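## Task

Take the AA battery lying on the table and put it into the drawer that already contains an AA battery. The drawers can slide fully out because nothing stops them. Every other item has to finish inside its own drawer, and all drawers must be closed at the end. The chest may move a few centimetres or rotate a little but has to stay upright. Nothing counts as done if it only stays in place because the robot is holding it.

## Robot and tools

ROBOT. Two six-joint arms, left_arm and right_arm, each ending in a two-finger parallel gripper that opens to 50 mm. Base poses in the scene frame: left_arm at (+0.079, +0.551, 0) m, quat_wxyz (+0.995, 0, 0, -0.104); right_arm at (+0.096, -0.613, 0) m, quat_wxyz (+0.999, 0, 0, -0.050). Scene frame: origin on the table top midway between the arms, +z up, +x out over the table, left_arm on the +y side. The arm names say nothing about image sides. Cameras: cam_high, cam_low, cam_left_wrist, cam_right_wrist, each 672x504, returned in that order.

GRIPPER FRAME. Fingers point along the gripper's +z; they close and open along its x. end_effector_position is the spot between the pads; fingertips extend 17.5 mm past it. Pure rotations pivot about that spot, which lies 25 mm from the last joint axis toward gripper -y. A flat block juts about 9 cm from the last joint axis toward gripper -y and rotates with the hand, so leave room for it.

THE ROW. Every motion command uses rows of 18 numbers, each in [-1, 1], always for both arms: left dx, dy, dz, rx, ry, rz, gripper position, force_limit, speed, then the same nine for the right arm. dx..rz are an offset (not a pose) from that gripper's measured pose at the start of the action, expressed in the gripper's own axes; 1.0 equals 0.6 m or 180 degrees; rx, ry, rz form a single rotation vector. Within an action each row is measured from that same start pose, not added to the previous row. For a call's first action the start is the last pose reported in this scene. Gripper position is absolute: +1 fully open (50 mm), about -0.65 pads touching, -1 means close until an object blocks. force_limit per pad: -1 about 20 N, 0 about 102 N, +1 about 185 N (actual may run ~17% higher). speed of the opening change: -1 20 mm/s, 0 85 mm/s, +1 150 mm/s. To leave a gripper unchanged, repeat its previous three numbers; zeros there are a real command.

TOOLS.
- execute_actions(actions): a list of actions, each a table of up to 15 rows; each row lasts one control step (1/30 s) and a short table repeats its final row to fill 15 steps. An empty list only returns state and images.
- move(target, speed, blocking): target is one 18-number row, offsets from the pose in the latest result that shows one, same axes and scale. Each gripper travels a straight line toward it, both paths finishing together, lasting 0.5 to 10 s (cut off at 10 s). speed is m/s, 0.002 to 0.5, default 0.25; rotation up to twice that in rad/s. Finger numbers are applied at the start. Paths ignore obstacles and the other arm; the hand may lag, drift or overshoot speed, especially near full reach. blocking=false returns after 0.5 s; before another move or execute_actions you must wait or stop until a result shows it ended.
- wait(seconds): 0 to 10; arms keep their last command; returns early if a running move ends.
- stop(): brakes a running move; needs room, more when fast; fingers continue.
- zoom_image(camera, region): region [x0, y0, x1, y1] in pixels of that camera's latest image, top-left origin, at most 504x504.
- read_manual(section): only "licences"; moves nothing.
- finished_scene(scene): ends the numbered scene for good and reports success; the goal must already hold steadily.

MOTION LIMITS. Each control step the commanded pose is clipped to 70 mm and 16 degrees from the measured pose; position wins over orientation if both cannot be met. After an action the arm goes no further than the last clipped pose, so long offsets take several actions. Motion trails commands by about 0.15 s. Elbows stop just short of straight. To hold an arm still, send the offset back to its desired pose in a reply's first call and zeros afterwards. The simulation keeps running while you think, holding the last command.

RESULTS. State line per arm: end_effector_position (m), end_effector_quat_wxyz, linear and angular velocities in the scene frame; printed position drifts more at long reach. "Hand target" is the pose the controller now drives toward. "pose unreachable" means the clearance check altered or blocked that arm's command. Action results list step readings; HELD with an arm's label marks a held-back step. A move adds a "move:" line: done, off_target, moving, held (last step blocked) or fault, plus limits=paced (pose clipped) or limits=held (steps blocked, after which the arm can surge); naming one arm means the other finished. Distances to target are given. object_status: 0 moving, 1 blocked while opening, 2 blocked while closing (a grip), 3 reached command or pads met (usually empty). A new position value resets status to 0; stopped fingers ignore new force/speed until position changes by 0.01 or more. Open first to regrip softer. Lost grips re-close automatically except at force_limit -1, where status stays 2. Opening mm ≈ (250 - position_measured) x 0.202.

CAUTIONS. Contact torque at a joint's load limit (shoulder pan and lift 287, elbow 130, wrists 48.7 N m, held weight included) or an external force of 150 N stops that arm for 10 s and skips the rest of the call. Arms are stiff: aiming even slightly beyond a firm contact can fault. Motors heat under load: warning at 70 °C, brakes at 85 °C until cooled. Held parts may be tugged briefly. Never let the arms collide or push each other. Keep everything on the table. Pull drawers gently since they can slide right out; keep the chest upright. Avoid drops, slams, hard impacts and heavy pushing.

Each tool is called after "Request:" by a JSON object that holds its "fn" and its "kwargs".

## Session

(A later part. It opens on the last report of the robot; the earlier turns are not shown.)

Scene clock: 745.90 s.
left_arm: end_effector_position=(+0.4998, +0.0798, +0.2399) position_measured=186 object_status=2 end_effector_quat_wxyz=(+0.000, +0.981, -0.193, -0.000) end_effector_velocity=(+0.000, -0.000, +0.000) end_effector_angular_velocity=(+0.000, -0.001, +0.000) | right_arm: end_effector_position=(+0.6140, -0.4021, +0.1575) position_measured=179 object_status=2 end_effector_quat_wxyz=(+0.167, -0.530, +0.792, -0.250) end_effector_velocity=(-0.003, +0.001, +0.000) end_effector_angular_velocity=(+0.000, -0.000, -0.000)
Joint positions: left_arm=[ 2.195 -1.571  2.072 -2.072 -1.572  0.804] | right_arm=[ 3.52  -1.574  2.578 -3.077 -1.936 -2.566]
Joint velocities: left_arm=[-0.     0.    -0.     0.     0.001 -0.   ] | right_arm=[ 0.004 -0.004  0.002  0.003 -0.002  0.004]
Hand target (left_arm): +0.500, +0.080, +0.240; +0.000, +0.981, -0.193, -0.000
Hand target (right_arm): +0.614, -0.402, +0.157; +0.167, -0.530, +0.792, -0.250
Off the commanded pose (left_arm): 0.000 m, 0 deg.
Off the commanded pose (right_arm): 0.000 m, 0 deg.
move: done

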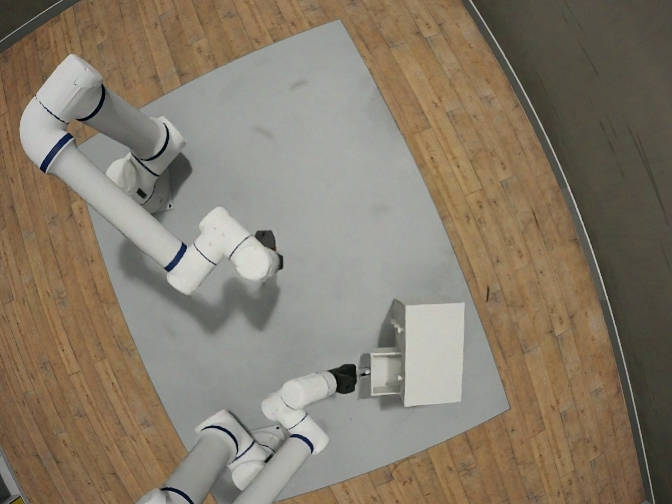

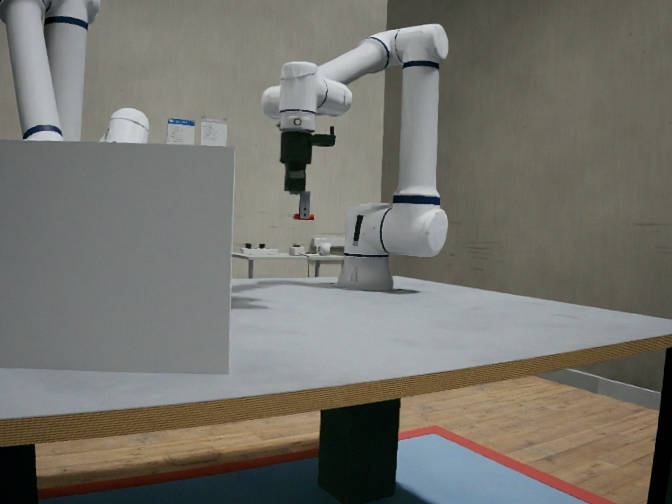

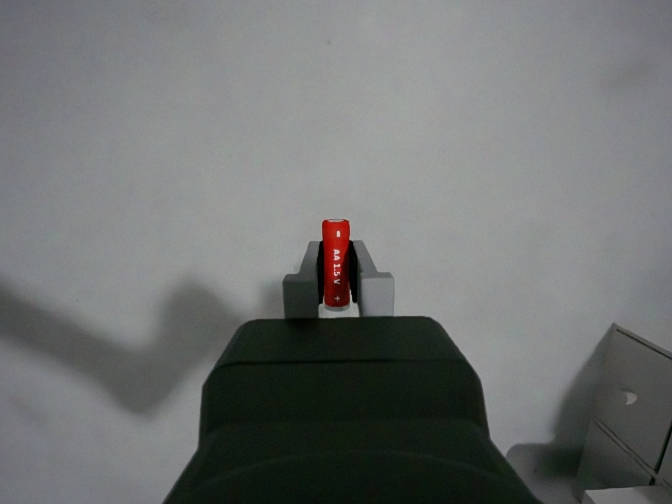

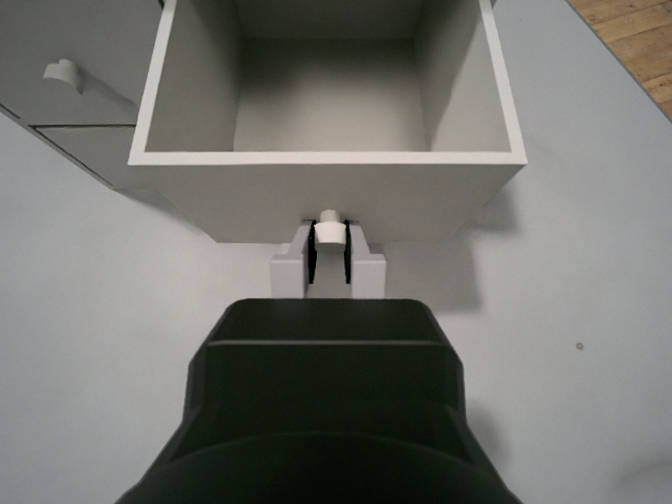

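Request:
{"fn": "move", "kwargs": {"target": [0,0,0,0,0,0,-1,-0.4,0,0,-0.1371,0.0967,0,0,0,-1,-0.3,0.2], "speed": 0.12}}

Scene clock: 782.07 s.
left_arm: end_effector_position=(+0.4998, +0.0798, +0.2399) position_measured=186 object_status=2 end_effector_quat_wxyz=(+0.000, +0.981, -0.193, -0.000) end_effector_velocity=(+0.000, -0.001, +0.000) end_effector_angular_velocity=(-0.002, -0.001, -0.002) | right_arm: end_effector_position=(+0.7067, -0.4404, +0.1570) position_measured=179 object_status=2 end_effector_quat_wxyz=(+0.167, -0.530, +0.792, -0.251) end_effector_velocity=(+0.003, -0.000, +0.000) end_effector_angular_velocity=(+0.001, -0.001, +0.001)
Joint positions: left_arm=[ 2.195 -1.571  2.073 -2.072 -1.572  0.804] | right_arm=[ 3.39  -1.469  2.478 -3.121 -1.871 -2.686]
Joint velocities: left_arm=[-0.001  0.    -0.001 -0.002  0.     0.001] | right_arm=[-0.002  0.002 -0.003 -0.001  0.002 -0.003]
Hand target (left_arm): +0.500, +0.080, +0.240; +0.000, +0.981, -0.193, -0.000
Hand target (right_arm): +0.707, -0.441, +0.157; +0.167, -0.530, +0.792, -0.251
Off the commanded pose (left_arm): 0.000 m, 0 deg.
Off the commanded pose (right_arm): 0.000 m, 0 deg.
move: done

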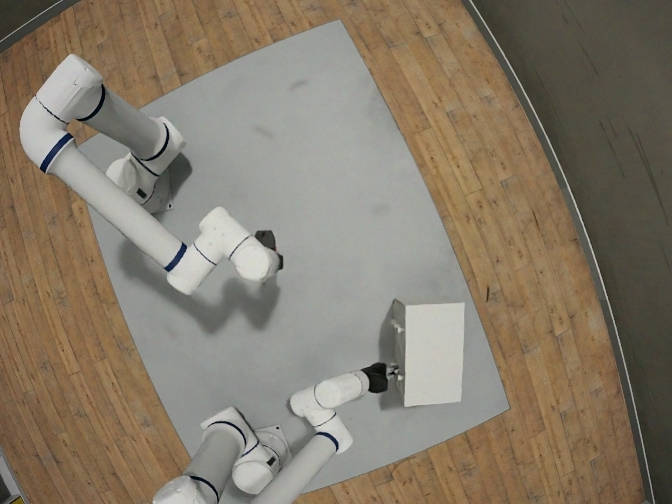

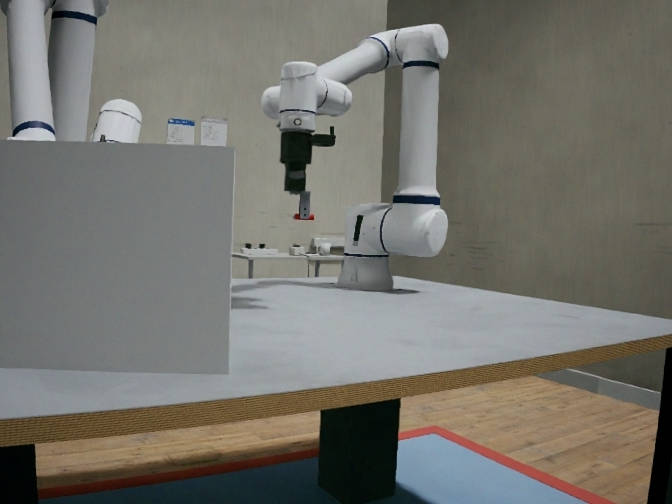

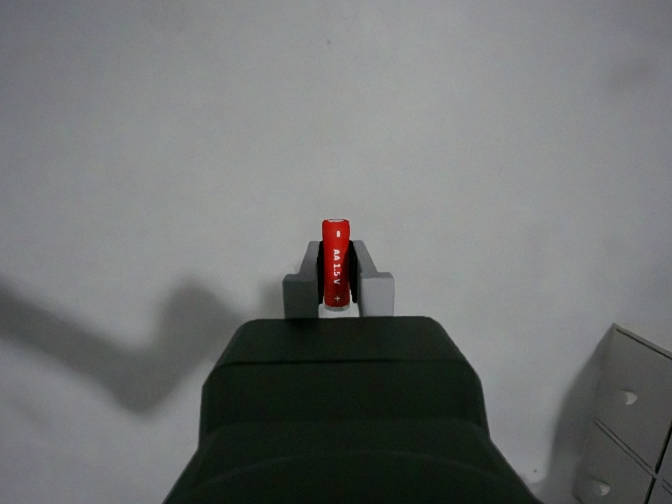

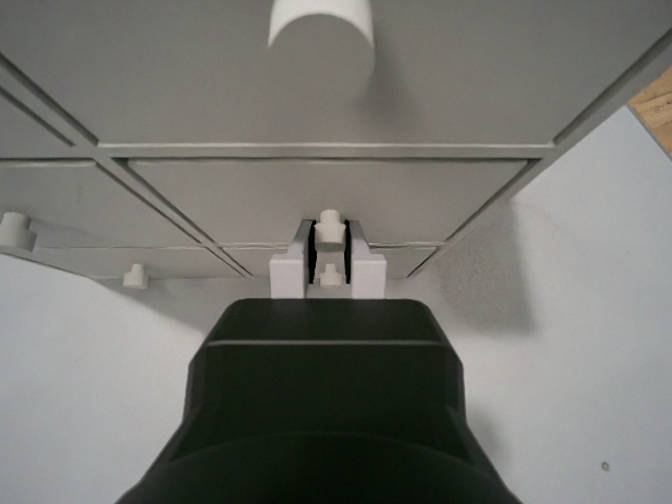

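Request:
{"fn": "execute_actions", "kwargs": {"actions": []}}

Scene clock: 804.27 s.
left_arm: end_effector_position=(+0.4998, +0.0798, +0.2399) position_measured=186 object_status=2 end_effector_quat_wxyz=(+0.000, +0.981, -0.193, -0.000) end_effector_velocity=(-0.000, -0.001, +0.000) end_effector_angular_velocity=(-0.001, +0.001, +0.000) | right_arm: end_effector_position=(+0.7070, -0.4406, +0.1569) position_measured=179 object_status=2 end_effector_quat_wxyz=(+0.167, -0.530, +0.792, -0.251) end_effector_velocity=(-0.000, +0.000, +0.001) end_effector_angular_velocity=(+0.000, -0.001, +0.000)
Joint positions: left_arm=[ 2.195 -1.571  2.072 -2.072 -1.572  0.804] | right_arm=[ 3.389 -1.469  2.477 -3.121 -1.871 -2.686]
Joint velocities: left_arm=[ 0.     0.    -0.001  0.    -0.001 -0.   ] | right_arm=[ 0.    -0.001 -0.     0.001  0.     0.   ]
Hand target (left_arm): +0.500, +0.080, +0.240; +0.000, +0.981, -0.193, -0.000
Hand target (right_arm): +0.707, -0.441, +0.157; +0.167, -0.530, +0.792, -0.251
Off the commanded pose (left_arm): 0.000 m, 0 deg.
Off the commanded pose (right_arm): 0.000 m, 0 deg.

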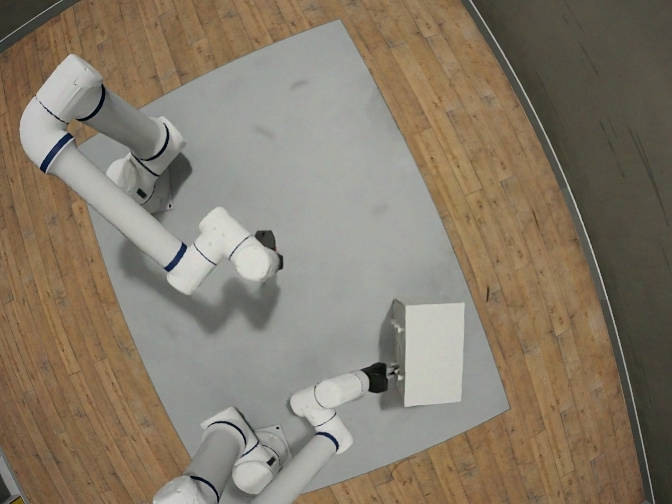

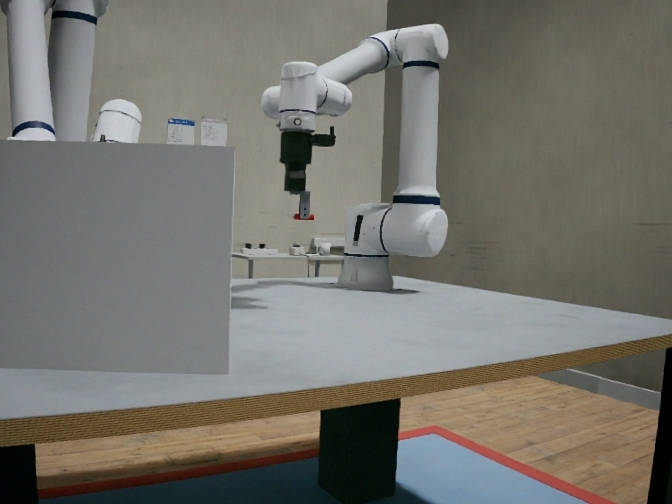

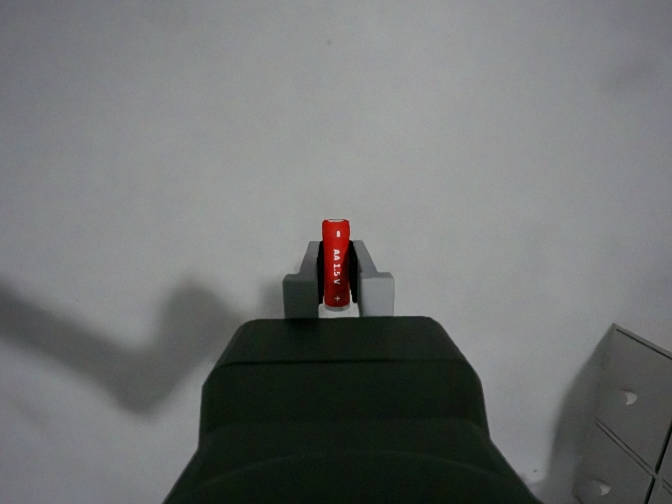

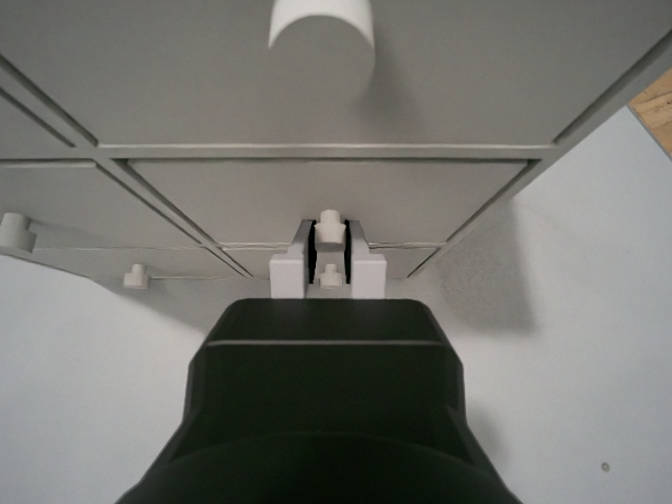

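Request:
{"fn": "zoom_image", "kwargs": {"camera": "cam_right_wrist", "region": [60, 120, 560, 300]}}

Region (60, 120, 560, 300) of cam_right_wrist's 672x504 image, scaled by 1.008, with more detail than that image has; it fills the top 181 rows of this view, and the rest is white.

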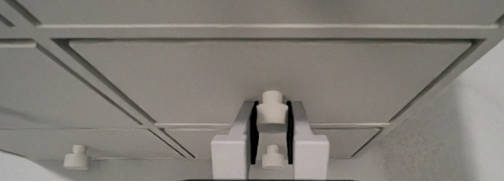

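Request:
{"fn": "move", "kwargs": {"target": [0,0,0,0,0,0,-1,-0.4,0, 0,0.1196,0.136,0,0,0,1,0,1], "speed": 0.15}}

Scene clock: 866.50 s.
left_arm: end_effector_position=(+0.4998, +0.0798, +0.2399) position_measured=186 object_status=2 end_effector_quat_wxyz=(+0.000, +0.981, -0.193, -0.000) end_effector_velocity=(+0.001, -0.000, +0.000) end_effector_angular_velocity=(-0.002, -0.001, +0.000) | right_arm: end_effector_position=(+0.6957, -0.4362, +0.0492) position_measured=3 object_status=3 end_effector_quat_wxyz=(+0.167, -0.530, +0.792, -0.251) end_effector_velocity=(-0.000, -0.000, -0.003) end_effector_angular_velocity=(-0.000, -0.000, -0.000)
Joint positions: left_arm=[ 2.195 -1.571  2.072 -2.072 -1.572  0.804] | right_arm=[ 3.402 -1.208  2.531 -3.432 -1.878 -2.674]
Joint velocities: left_arm=[ 0.     0.    -0.    -0.002  0.    -0.   ] | right_arm=[ 0.     0.008  0.001 -0.009 -0.     0.001]
Hand target (left_arm): +0.500, +0.080, +0.240; +0.000, +0.981, -0.193, -0.000
Hand target (right_arm): +0.696, -0.436, +0.049; +0.167, -0.530, +0.792, -0.251
Off the commanded pose (left_arm): 0.000 m, 0 deg.
Off the commanded pose (right_arm): 0.001 m, 0 deg.
move: done

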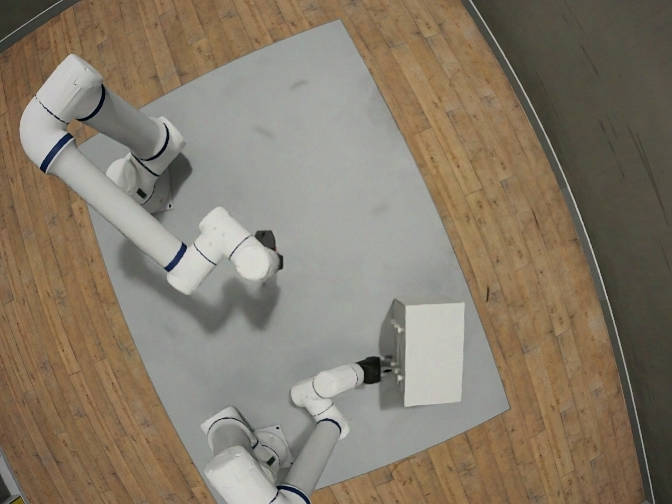

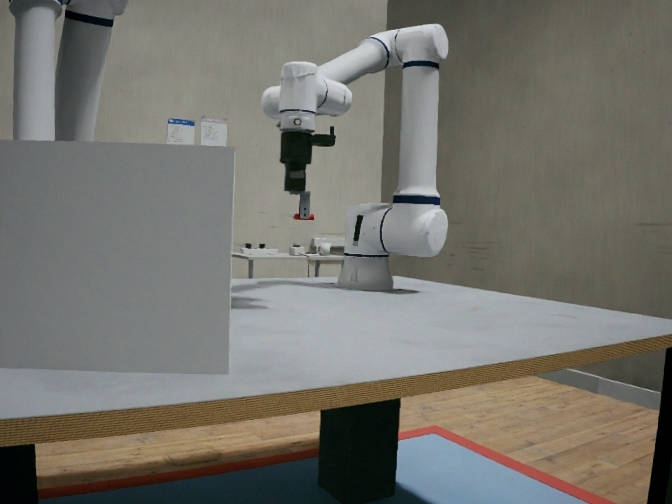

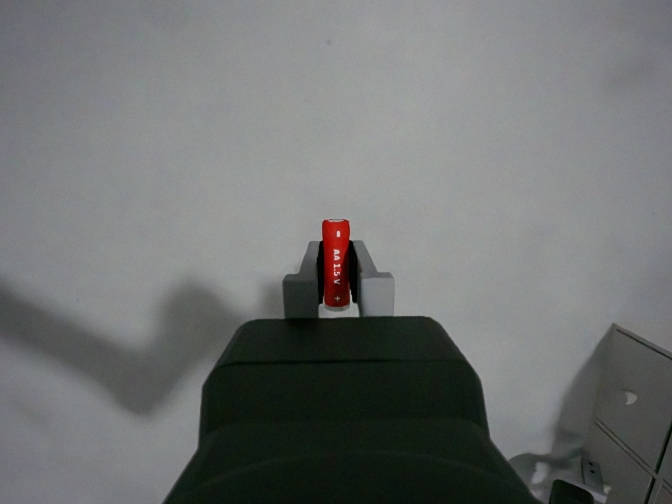

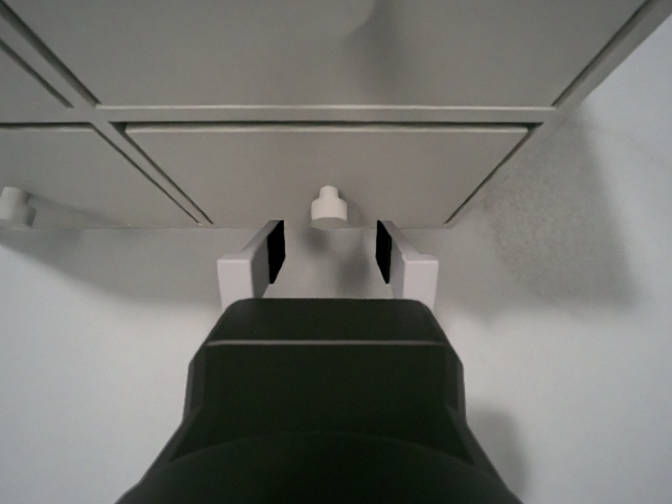

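Request:
{"fn": "zoom_image", "kwargs": {"camera": "cam_right_wrist", "region": [260, 130, 420, 300]}}

Region (260, 130, 420, 300) of cam_right_wrist's 672x504 image, scaled by 2.965, with more detail than that image has; it fills the left 474 columns of this view, and the rest is white.

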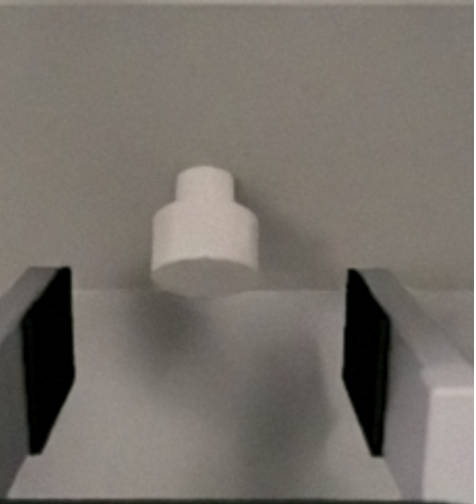

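Request:
{"fn": "zoom_image", "kwargs": {"camera": "cam_right_wrist", "region": [290, 170, 370, 250]}}

Region (290, 170, 370, 250) of cam_right_wrist's 672x504 image, scaled by 6.300, with more detail than that image has.

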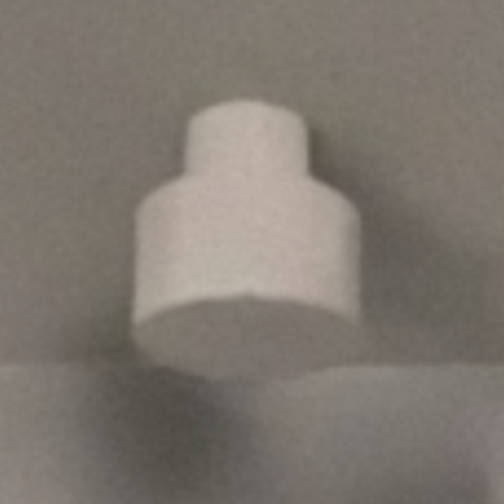

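Request:
{"fn": "move", "kwargs": {"target": [0,0,0,0,0,0,-1,-0.4,0, -0.001,-0.0232,-0.0041,0,0,0,1,0,1], "speed": 0.08}}

Request:
{"fn": "zoom_image", "kwargs": {"camera": "cam_right_wrist", "region": [260, 130, 420, 300]}}

Scene clock: 978.83 s.
left_arm: end_effector_position=(+0.4998, +0.0798, +0.2399) position_measured=186 object_status=2 end_effector_quat_wxyz=(+0.000, +0.981, -0.193, -0.000) end_effector_velocity=(+0.000, -0.000, +0.000) end_effector_angular_velocity=(-0.001, -0.001, -0.001) | right_arm: end_effector_position=(+0.7049, -0.4394, +0.0589) position_measured=3 object_status=3 end_effector_quat_wxyz=(+0.167, -0.530, +0.792, -0.251) end_effector_velocity=(+0.002, -0.000, +0.003) end_effector_angular_velocity=(+0.001, -0.002, -0.001)
Joint positions: left_arm=[ 2.195 -1.571  2.072 -2.072 -1.572  0.804] | right_arm=[ 3.393 -1.228  2.517 -3.4   -1.873 -2.683]
Joint velocities: left_arm=[-0.     0.    -0.    -0.001  0.     0.001] | right_arm=[-0.002 -0.005 -0.003  0.006  0.001 -0.001]
Hand target (left_arm): +0.500, +0.080, +0.240; +0.000, +0.981, -0.193, -0.000
Hand target (right_arm): +0.705, -0.439, +0.059; +0.167, -0.530, +0.792, -0.251
Off the commanded pose (left_arm): 0.000 m, 0 deg.
Off the commanded pose (right_arm): 0.000 m, 0 deg.
move: done

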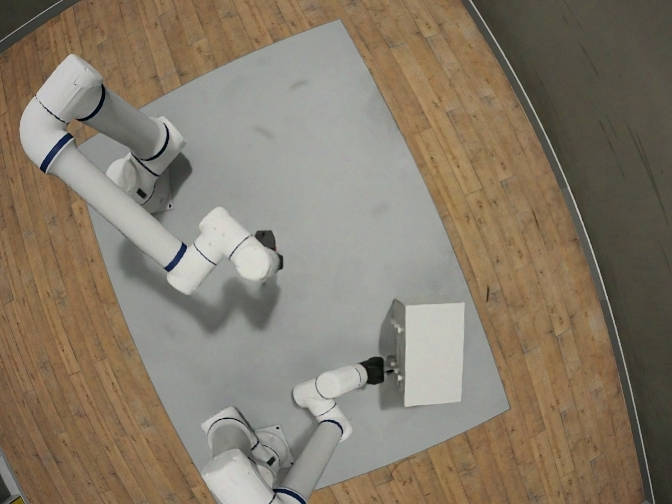

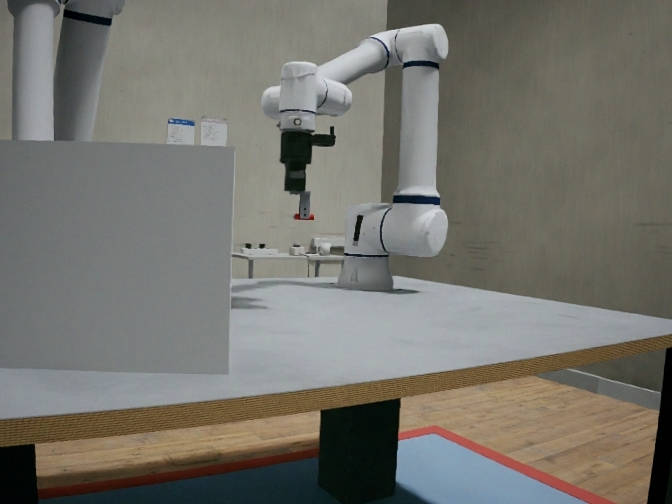

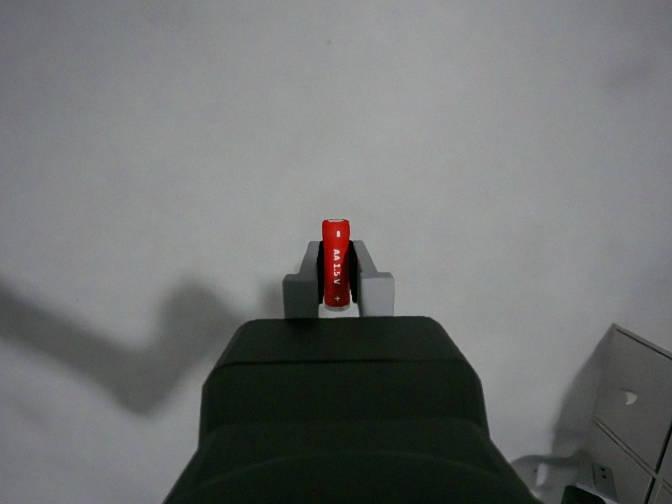

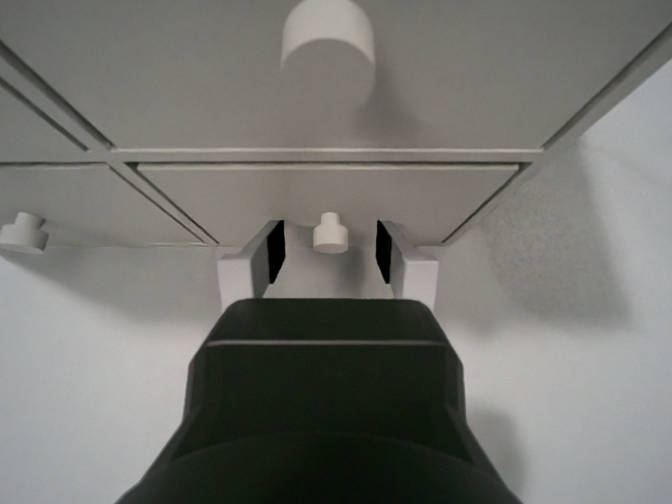

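Region (260, 130, 420, 300) of cam_right_wrist's 672x504 image, scaled by 2.965, with more detail than that image has; it fills the left 474 columns of this view, and the rest is white.

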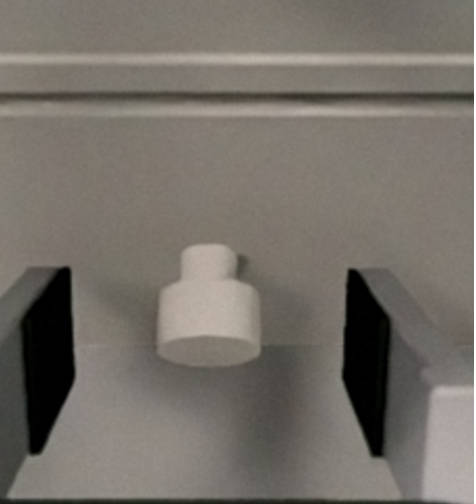

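Request:
{"fn": "move", "kwargs": {"target": [0,0,0,0,0,0,-1,-0.4,0, 0,0,0,0,0,0,-1,-0.3,0.2], "speed": 0.1}}

Scene clock: 983.10 s.
left_arm: end_effector_position=(+0.4998, +0.0798, +0.2399) position_measured=186 object_status=2 end_effector_quat_wxyz=(+0.000, +0.981, -0.193, -0.000) end_effector_velocity=(-0.000, -0.001, +0.000) end_effector_angular_velocity=(-0.001, -0.001, -0.001) | right_arm: end_effector_position=(+0.7050, -0.4394, +0.0590) position_measured=179 object_status=2 end_effector_quat_wxyz=(+0.167, -0.530, +0.792, -0.251) end_effector_velocity=(-0.001, +0.000, -0.000) end_effector_angular_velocity=(-0.000, +0.001, +0.000)
Joint positions: left_arm=[ 2.195 -1.571  2.072 -2.072 -1.572  0.804] | right_arm=[ 3.393 -1.228  2.517 -3.4   -1.873 -2.683]
Joint velocities: left_arm=[-0.001  0.    -0.    -0.001  0.     0.   ] | right_arm=[ 0.001 -0.     0.001  0.    -0.001  0.001]
Hand target (left_arm): +0.500, +0.080, +0.240; +0.000, +0.981, -0.193, -0.000
Hand target (right_arm): +0.705, -0.439, +0.059; +0.167, -0.530, +0.792, -0.251
Off the commanded pose (left_arm): 0.000 m, 0 deg.
Off the commanded pose (right_arm): 0.000 m, 0 deg.
move: done

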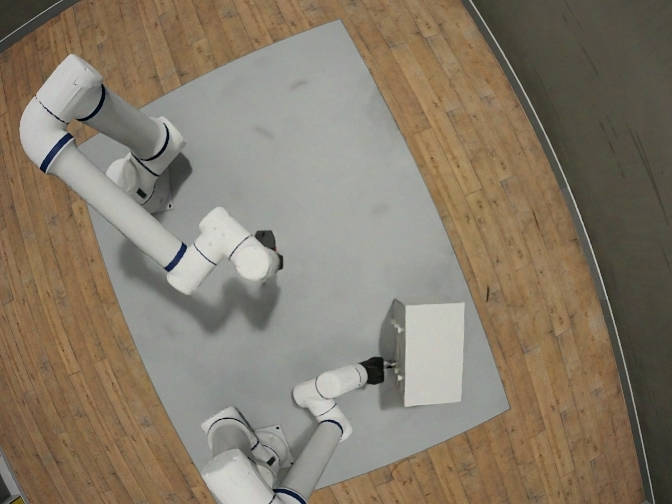

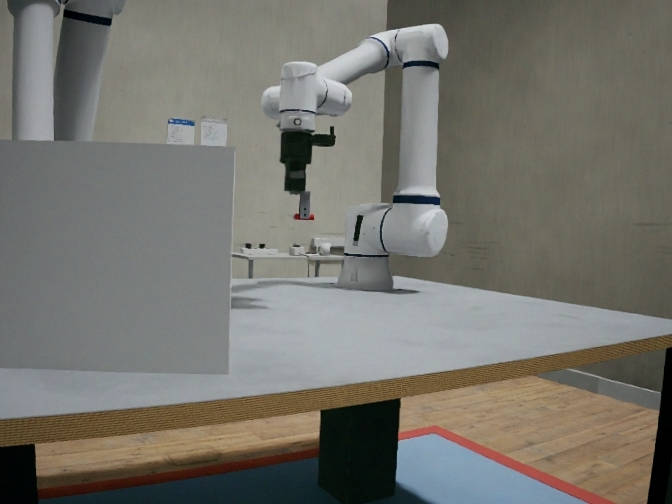

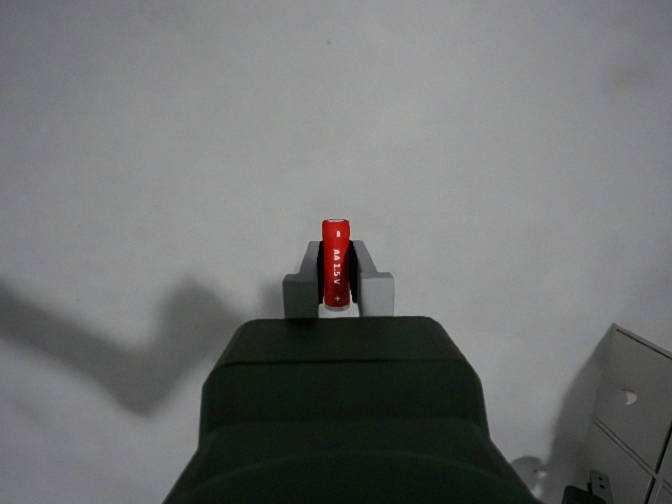

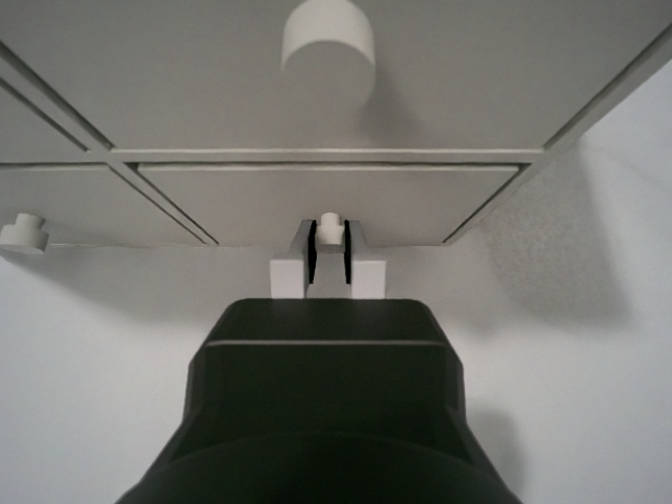

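Request:
{"fn": "move", "kwargs": {"target": [0,0,0,0,0,0,-1,-0.4,0, 0,0.1365,-0.0956,0,0,0,-1,-0.3,0.2], "speed": 0.12}}

Request:
{"fn": "zoom_image", "kwargs": {"camera": "cam_right_wrist", "region": [130, 0, 530, 200]}}

Request:
{"fn": "zoom_image", "kwargs": {"camera": "cam_high", "region": [340, 290, 480, 420]}}

Scene clock: 992.87 s.
left_arm: end_effector_position=(+0.4998, +0.0798, +0.2399) position_measured=186 object_status=2 end_effector_quat_wxyz=(+0.000, +0.981, -0.193, -0.000) end_effector_velocity=(-0.000, +0.001, -0.001) end_effector_angular_velocity=(+0.002, +0.001, -0.002) | right_arm: end_effector_position=(+0.6129, -0.4013, +0.0592) position_measured=179 object_status=2 end_effector_quat_wxyz=(+0.167, -0.530, +0.792, -0.250) end_effector_velocity=(-0.003, +0.001, -0.000) end_effector_angular_velocity=(-0.000, +0.000, +0.000)
Joint positions: left_arm=[ 2.195 -1.571  2.072 -2.072 -1.572  0.804] | right_arm=[ 3.523 -1.288  2.624 -3.409 -1.937 -2.564]
Joint velocities: left_arm=[ 0.    -0.     0.001  0.001  0.     0.002] | right_arm=[ 0.005 -0.001  0.003 -0.    -0.002  0.005]
Hand target (left_arm): +0.500, +0.080, +0.240; +0.000, +0.981, -0.193, -0.000
Hand target (right_arm): +0.613, -0.401, +0.059; +0.167, -0.530, +0.792, -0.250
Off the commanded pose (left_arm): 0.000 m, 0 deg.
Off the commanded pose (right_arm): 0.000 m, 0 deg.
move: done

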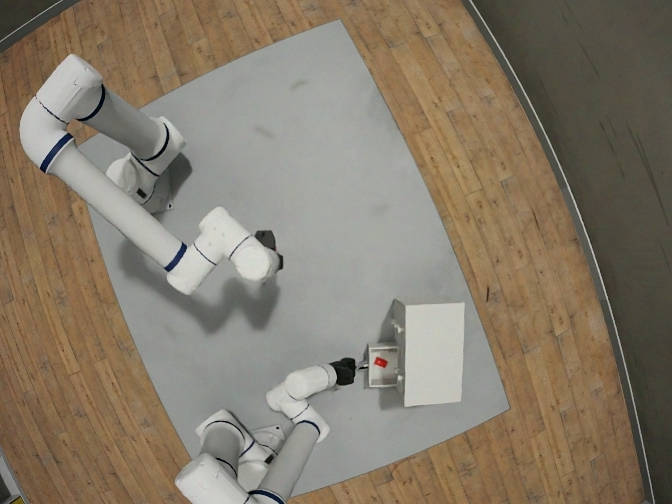

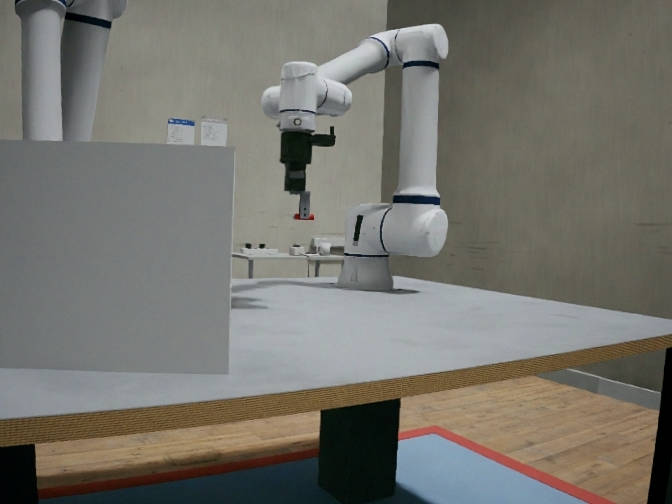

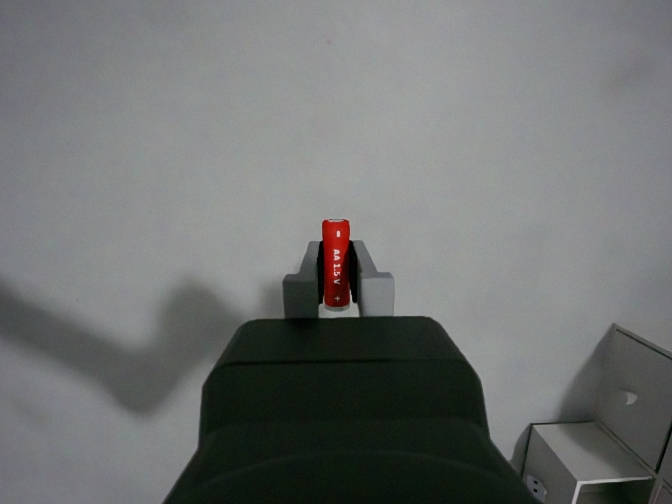

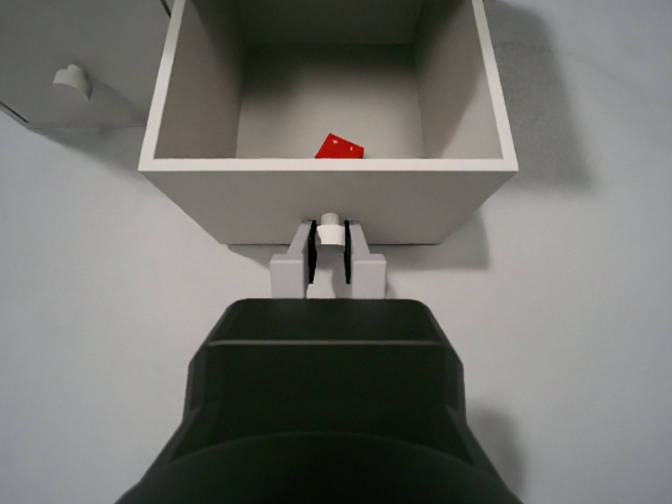

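Region (130, 0, 530, 200) of cam_right_wrist's 672x504 image, scaled by 1.260, with more detail than that image has.

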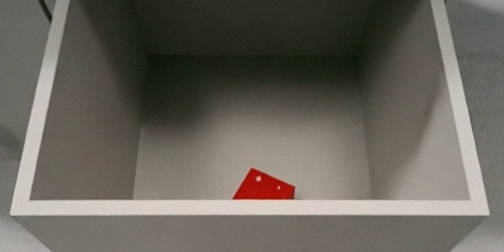

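Region (340, 290, 480, 420) of cam_high's 672x504 image, scaled by 3.600, with more detail than that image has; it fills the top 468 rows of this view, and the rest is white.

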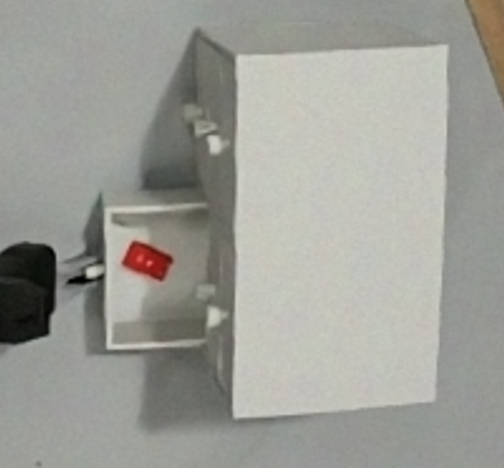

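Request:
{"fn": "zoom_image", "kwargs": {"camera": "cam_right_wrist", "region": [290, 110, 390, 180]}}

Request:
{"fn": "zoom_image", "kwargs": {"camera": "cam_high", "region": [360, 340, 410, 390]}}

Region (290, 110, 390, 180) of cam_right_wrist's 672x504 image, scaled by 5.040, with more detail than that image has; it fills the top 353 rows of this view, and the rest is white.

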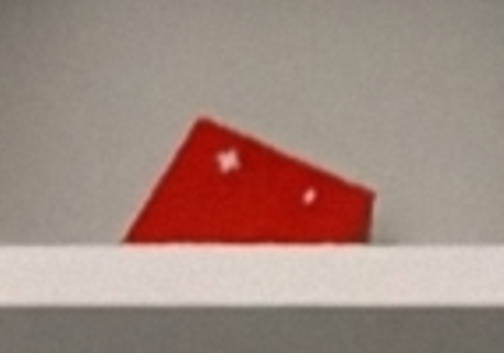

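Region (360, 340, 410, 390) of cam_high's 672x504 image, scaled by 10.080, with more detail than that image has.

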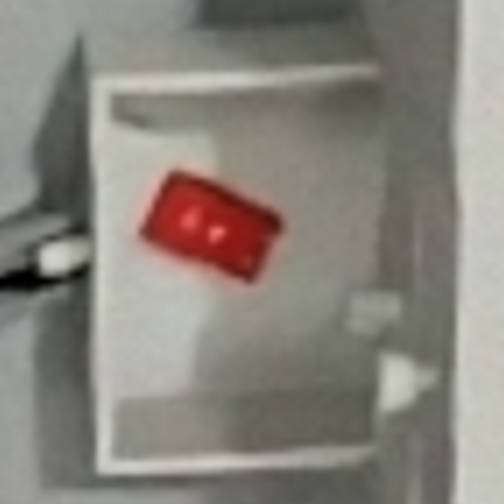

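Request:
{"fn": "move", "kwargs": {"target": [0,0,0,0,0,0,-1,-0.4,0, 0,-0.1373,0.0962,0,0,0,-1,-0.3,0.2], "speed": 0.12}}

Scene clock: 1012.30 s.
left_arm: end_effector_position=(+0.4998, +0.0798, +0.2399) position_measured=186 object_status=2 end_effector_quat_wxyz=(+0.000, +0.981, -0.193, -0.000) end_effector_velocity=(+0.000, -0.001, +0.000) end_effector_angular_velocity=(-0.001, -0.000, +0.000) | right_arm: end_effector_position=(+0.7056, -0.4396, +0.0590) position_measured=179 object_status=2 end_effector_quat_wxyz=(+0.167, -0.530, +0.792, -0.251) end_effector_velocity=(+0.003, -0.001, +0.000) end_effector_angular_velocity=(+0.001, -0.001, -0.001)
Joint positions: left_arm=[ 2.195 -1.571  2.072 -2.072 -1.572  0.804] | right_arm=[ 3.392 -1.228  2.516 -3.4   -1.872 -2.684]
Joint velocities: left_arm=[-0.     0.    -0.001 -0.     0.    -0.   ] | right_arm=[-0.004  0.001 -0.004  0.001  0.002 -0.002]
Hand target (left_arm): +0.500, +0.080, +0.240; +0.000, +0.981, -0.193, -0.000
Hand target (right_arm): +0.706, -0.440, +0.059; +0.167, -0.530, +0.792, -0.251
Off the commanded pose (left_arm): 0.000 m, 0 deg.
Off the commanded pose (right_arm): 0.000 m, 0 deg.
move: done

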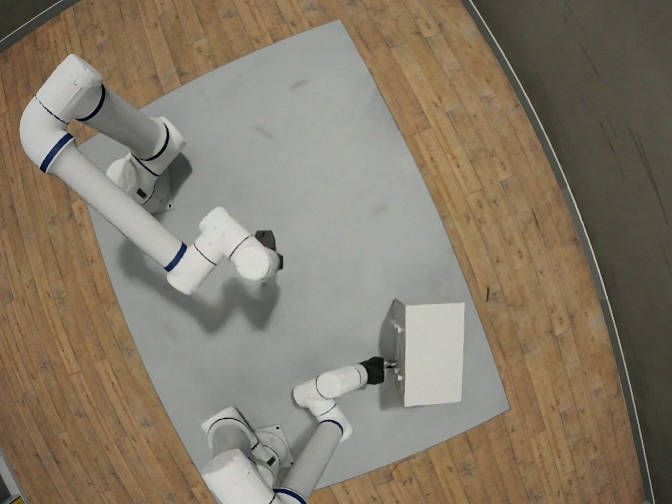

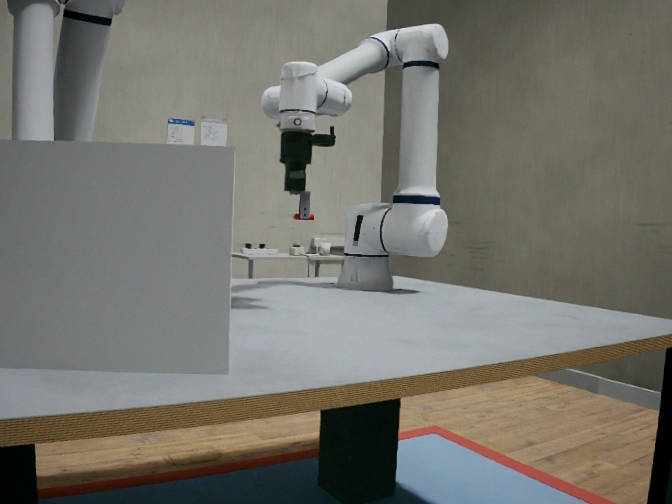

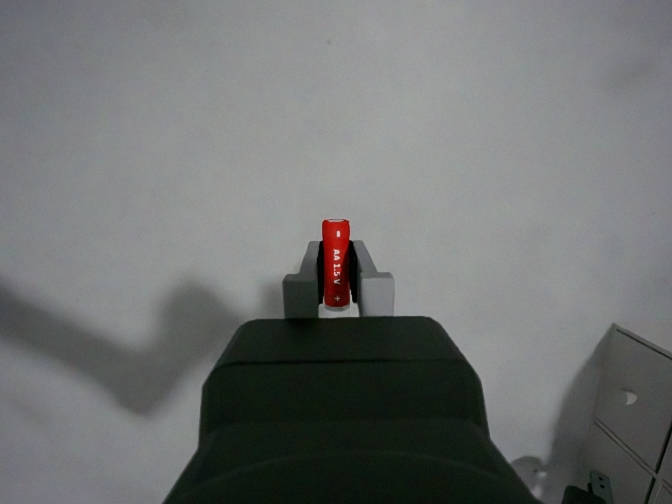

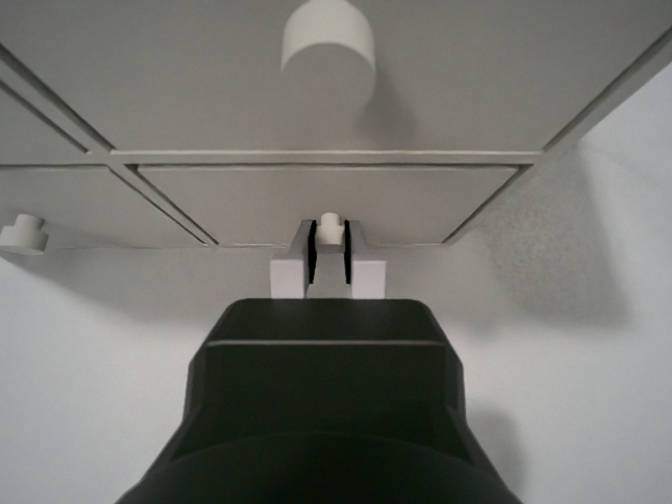

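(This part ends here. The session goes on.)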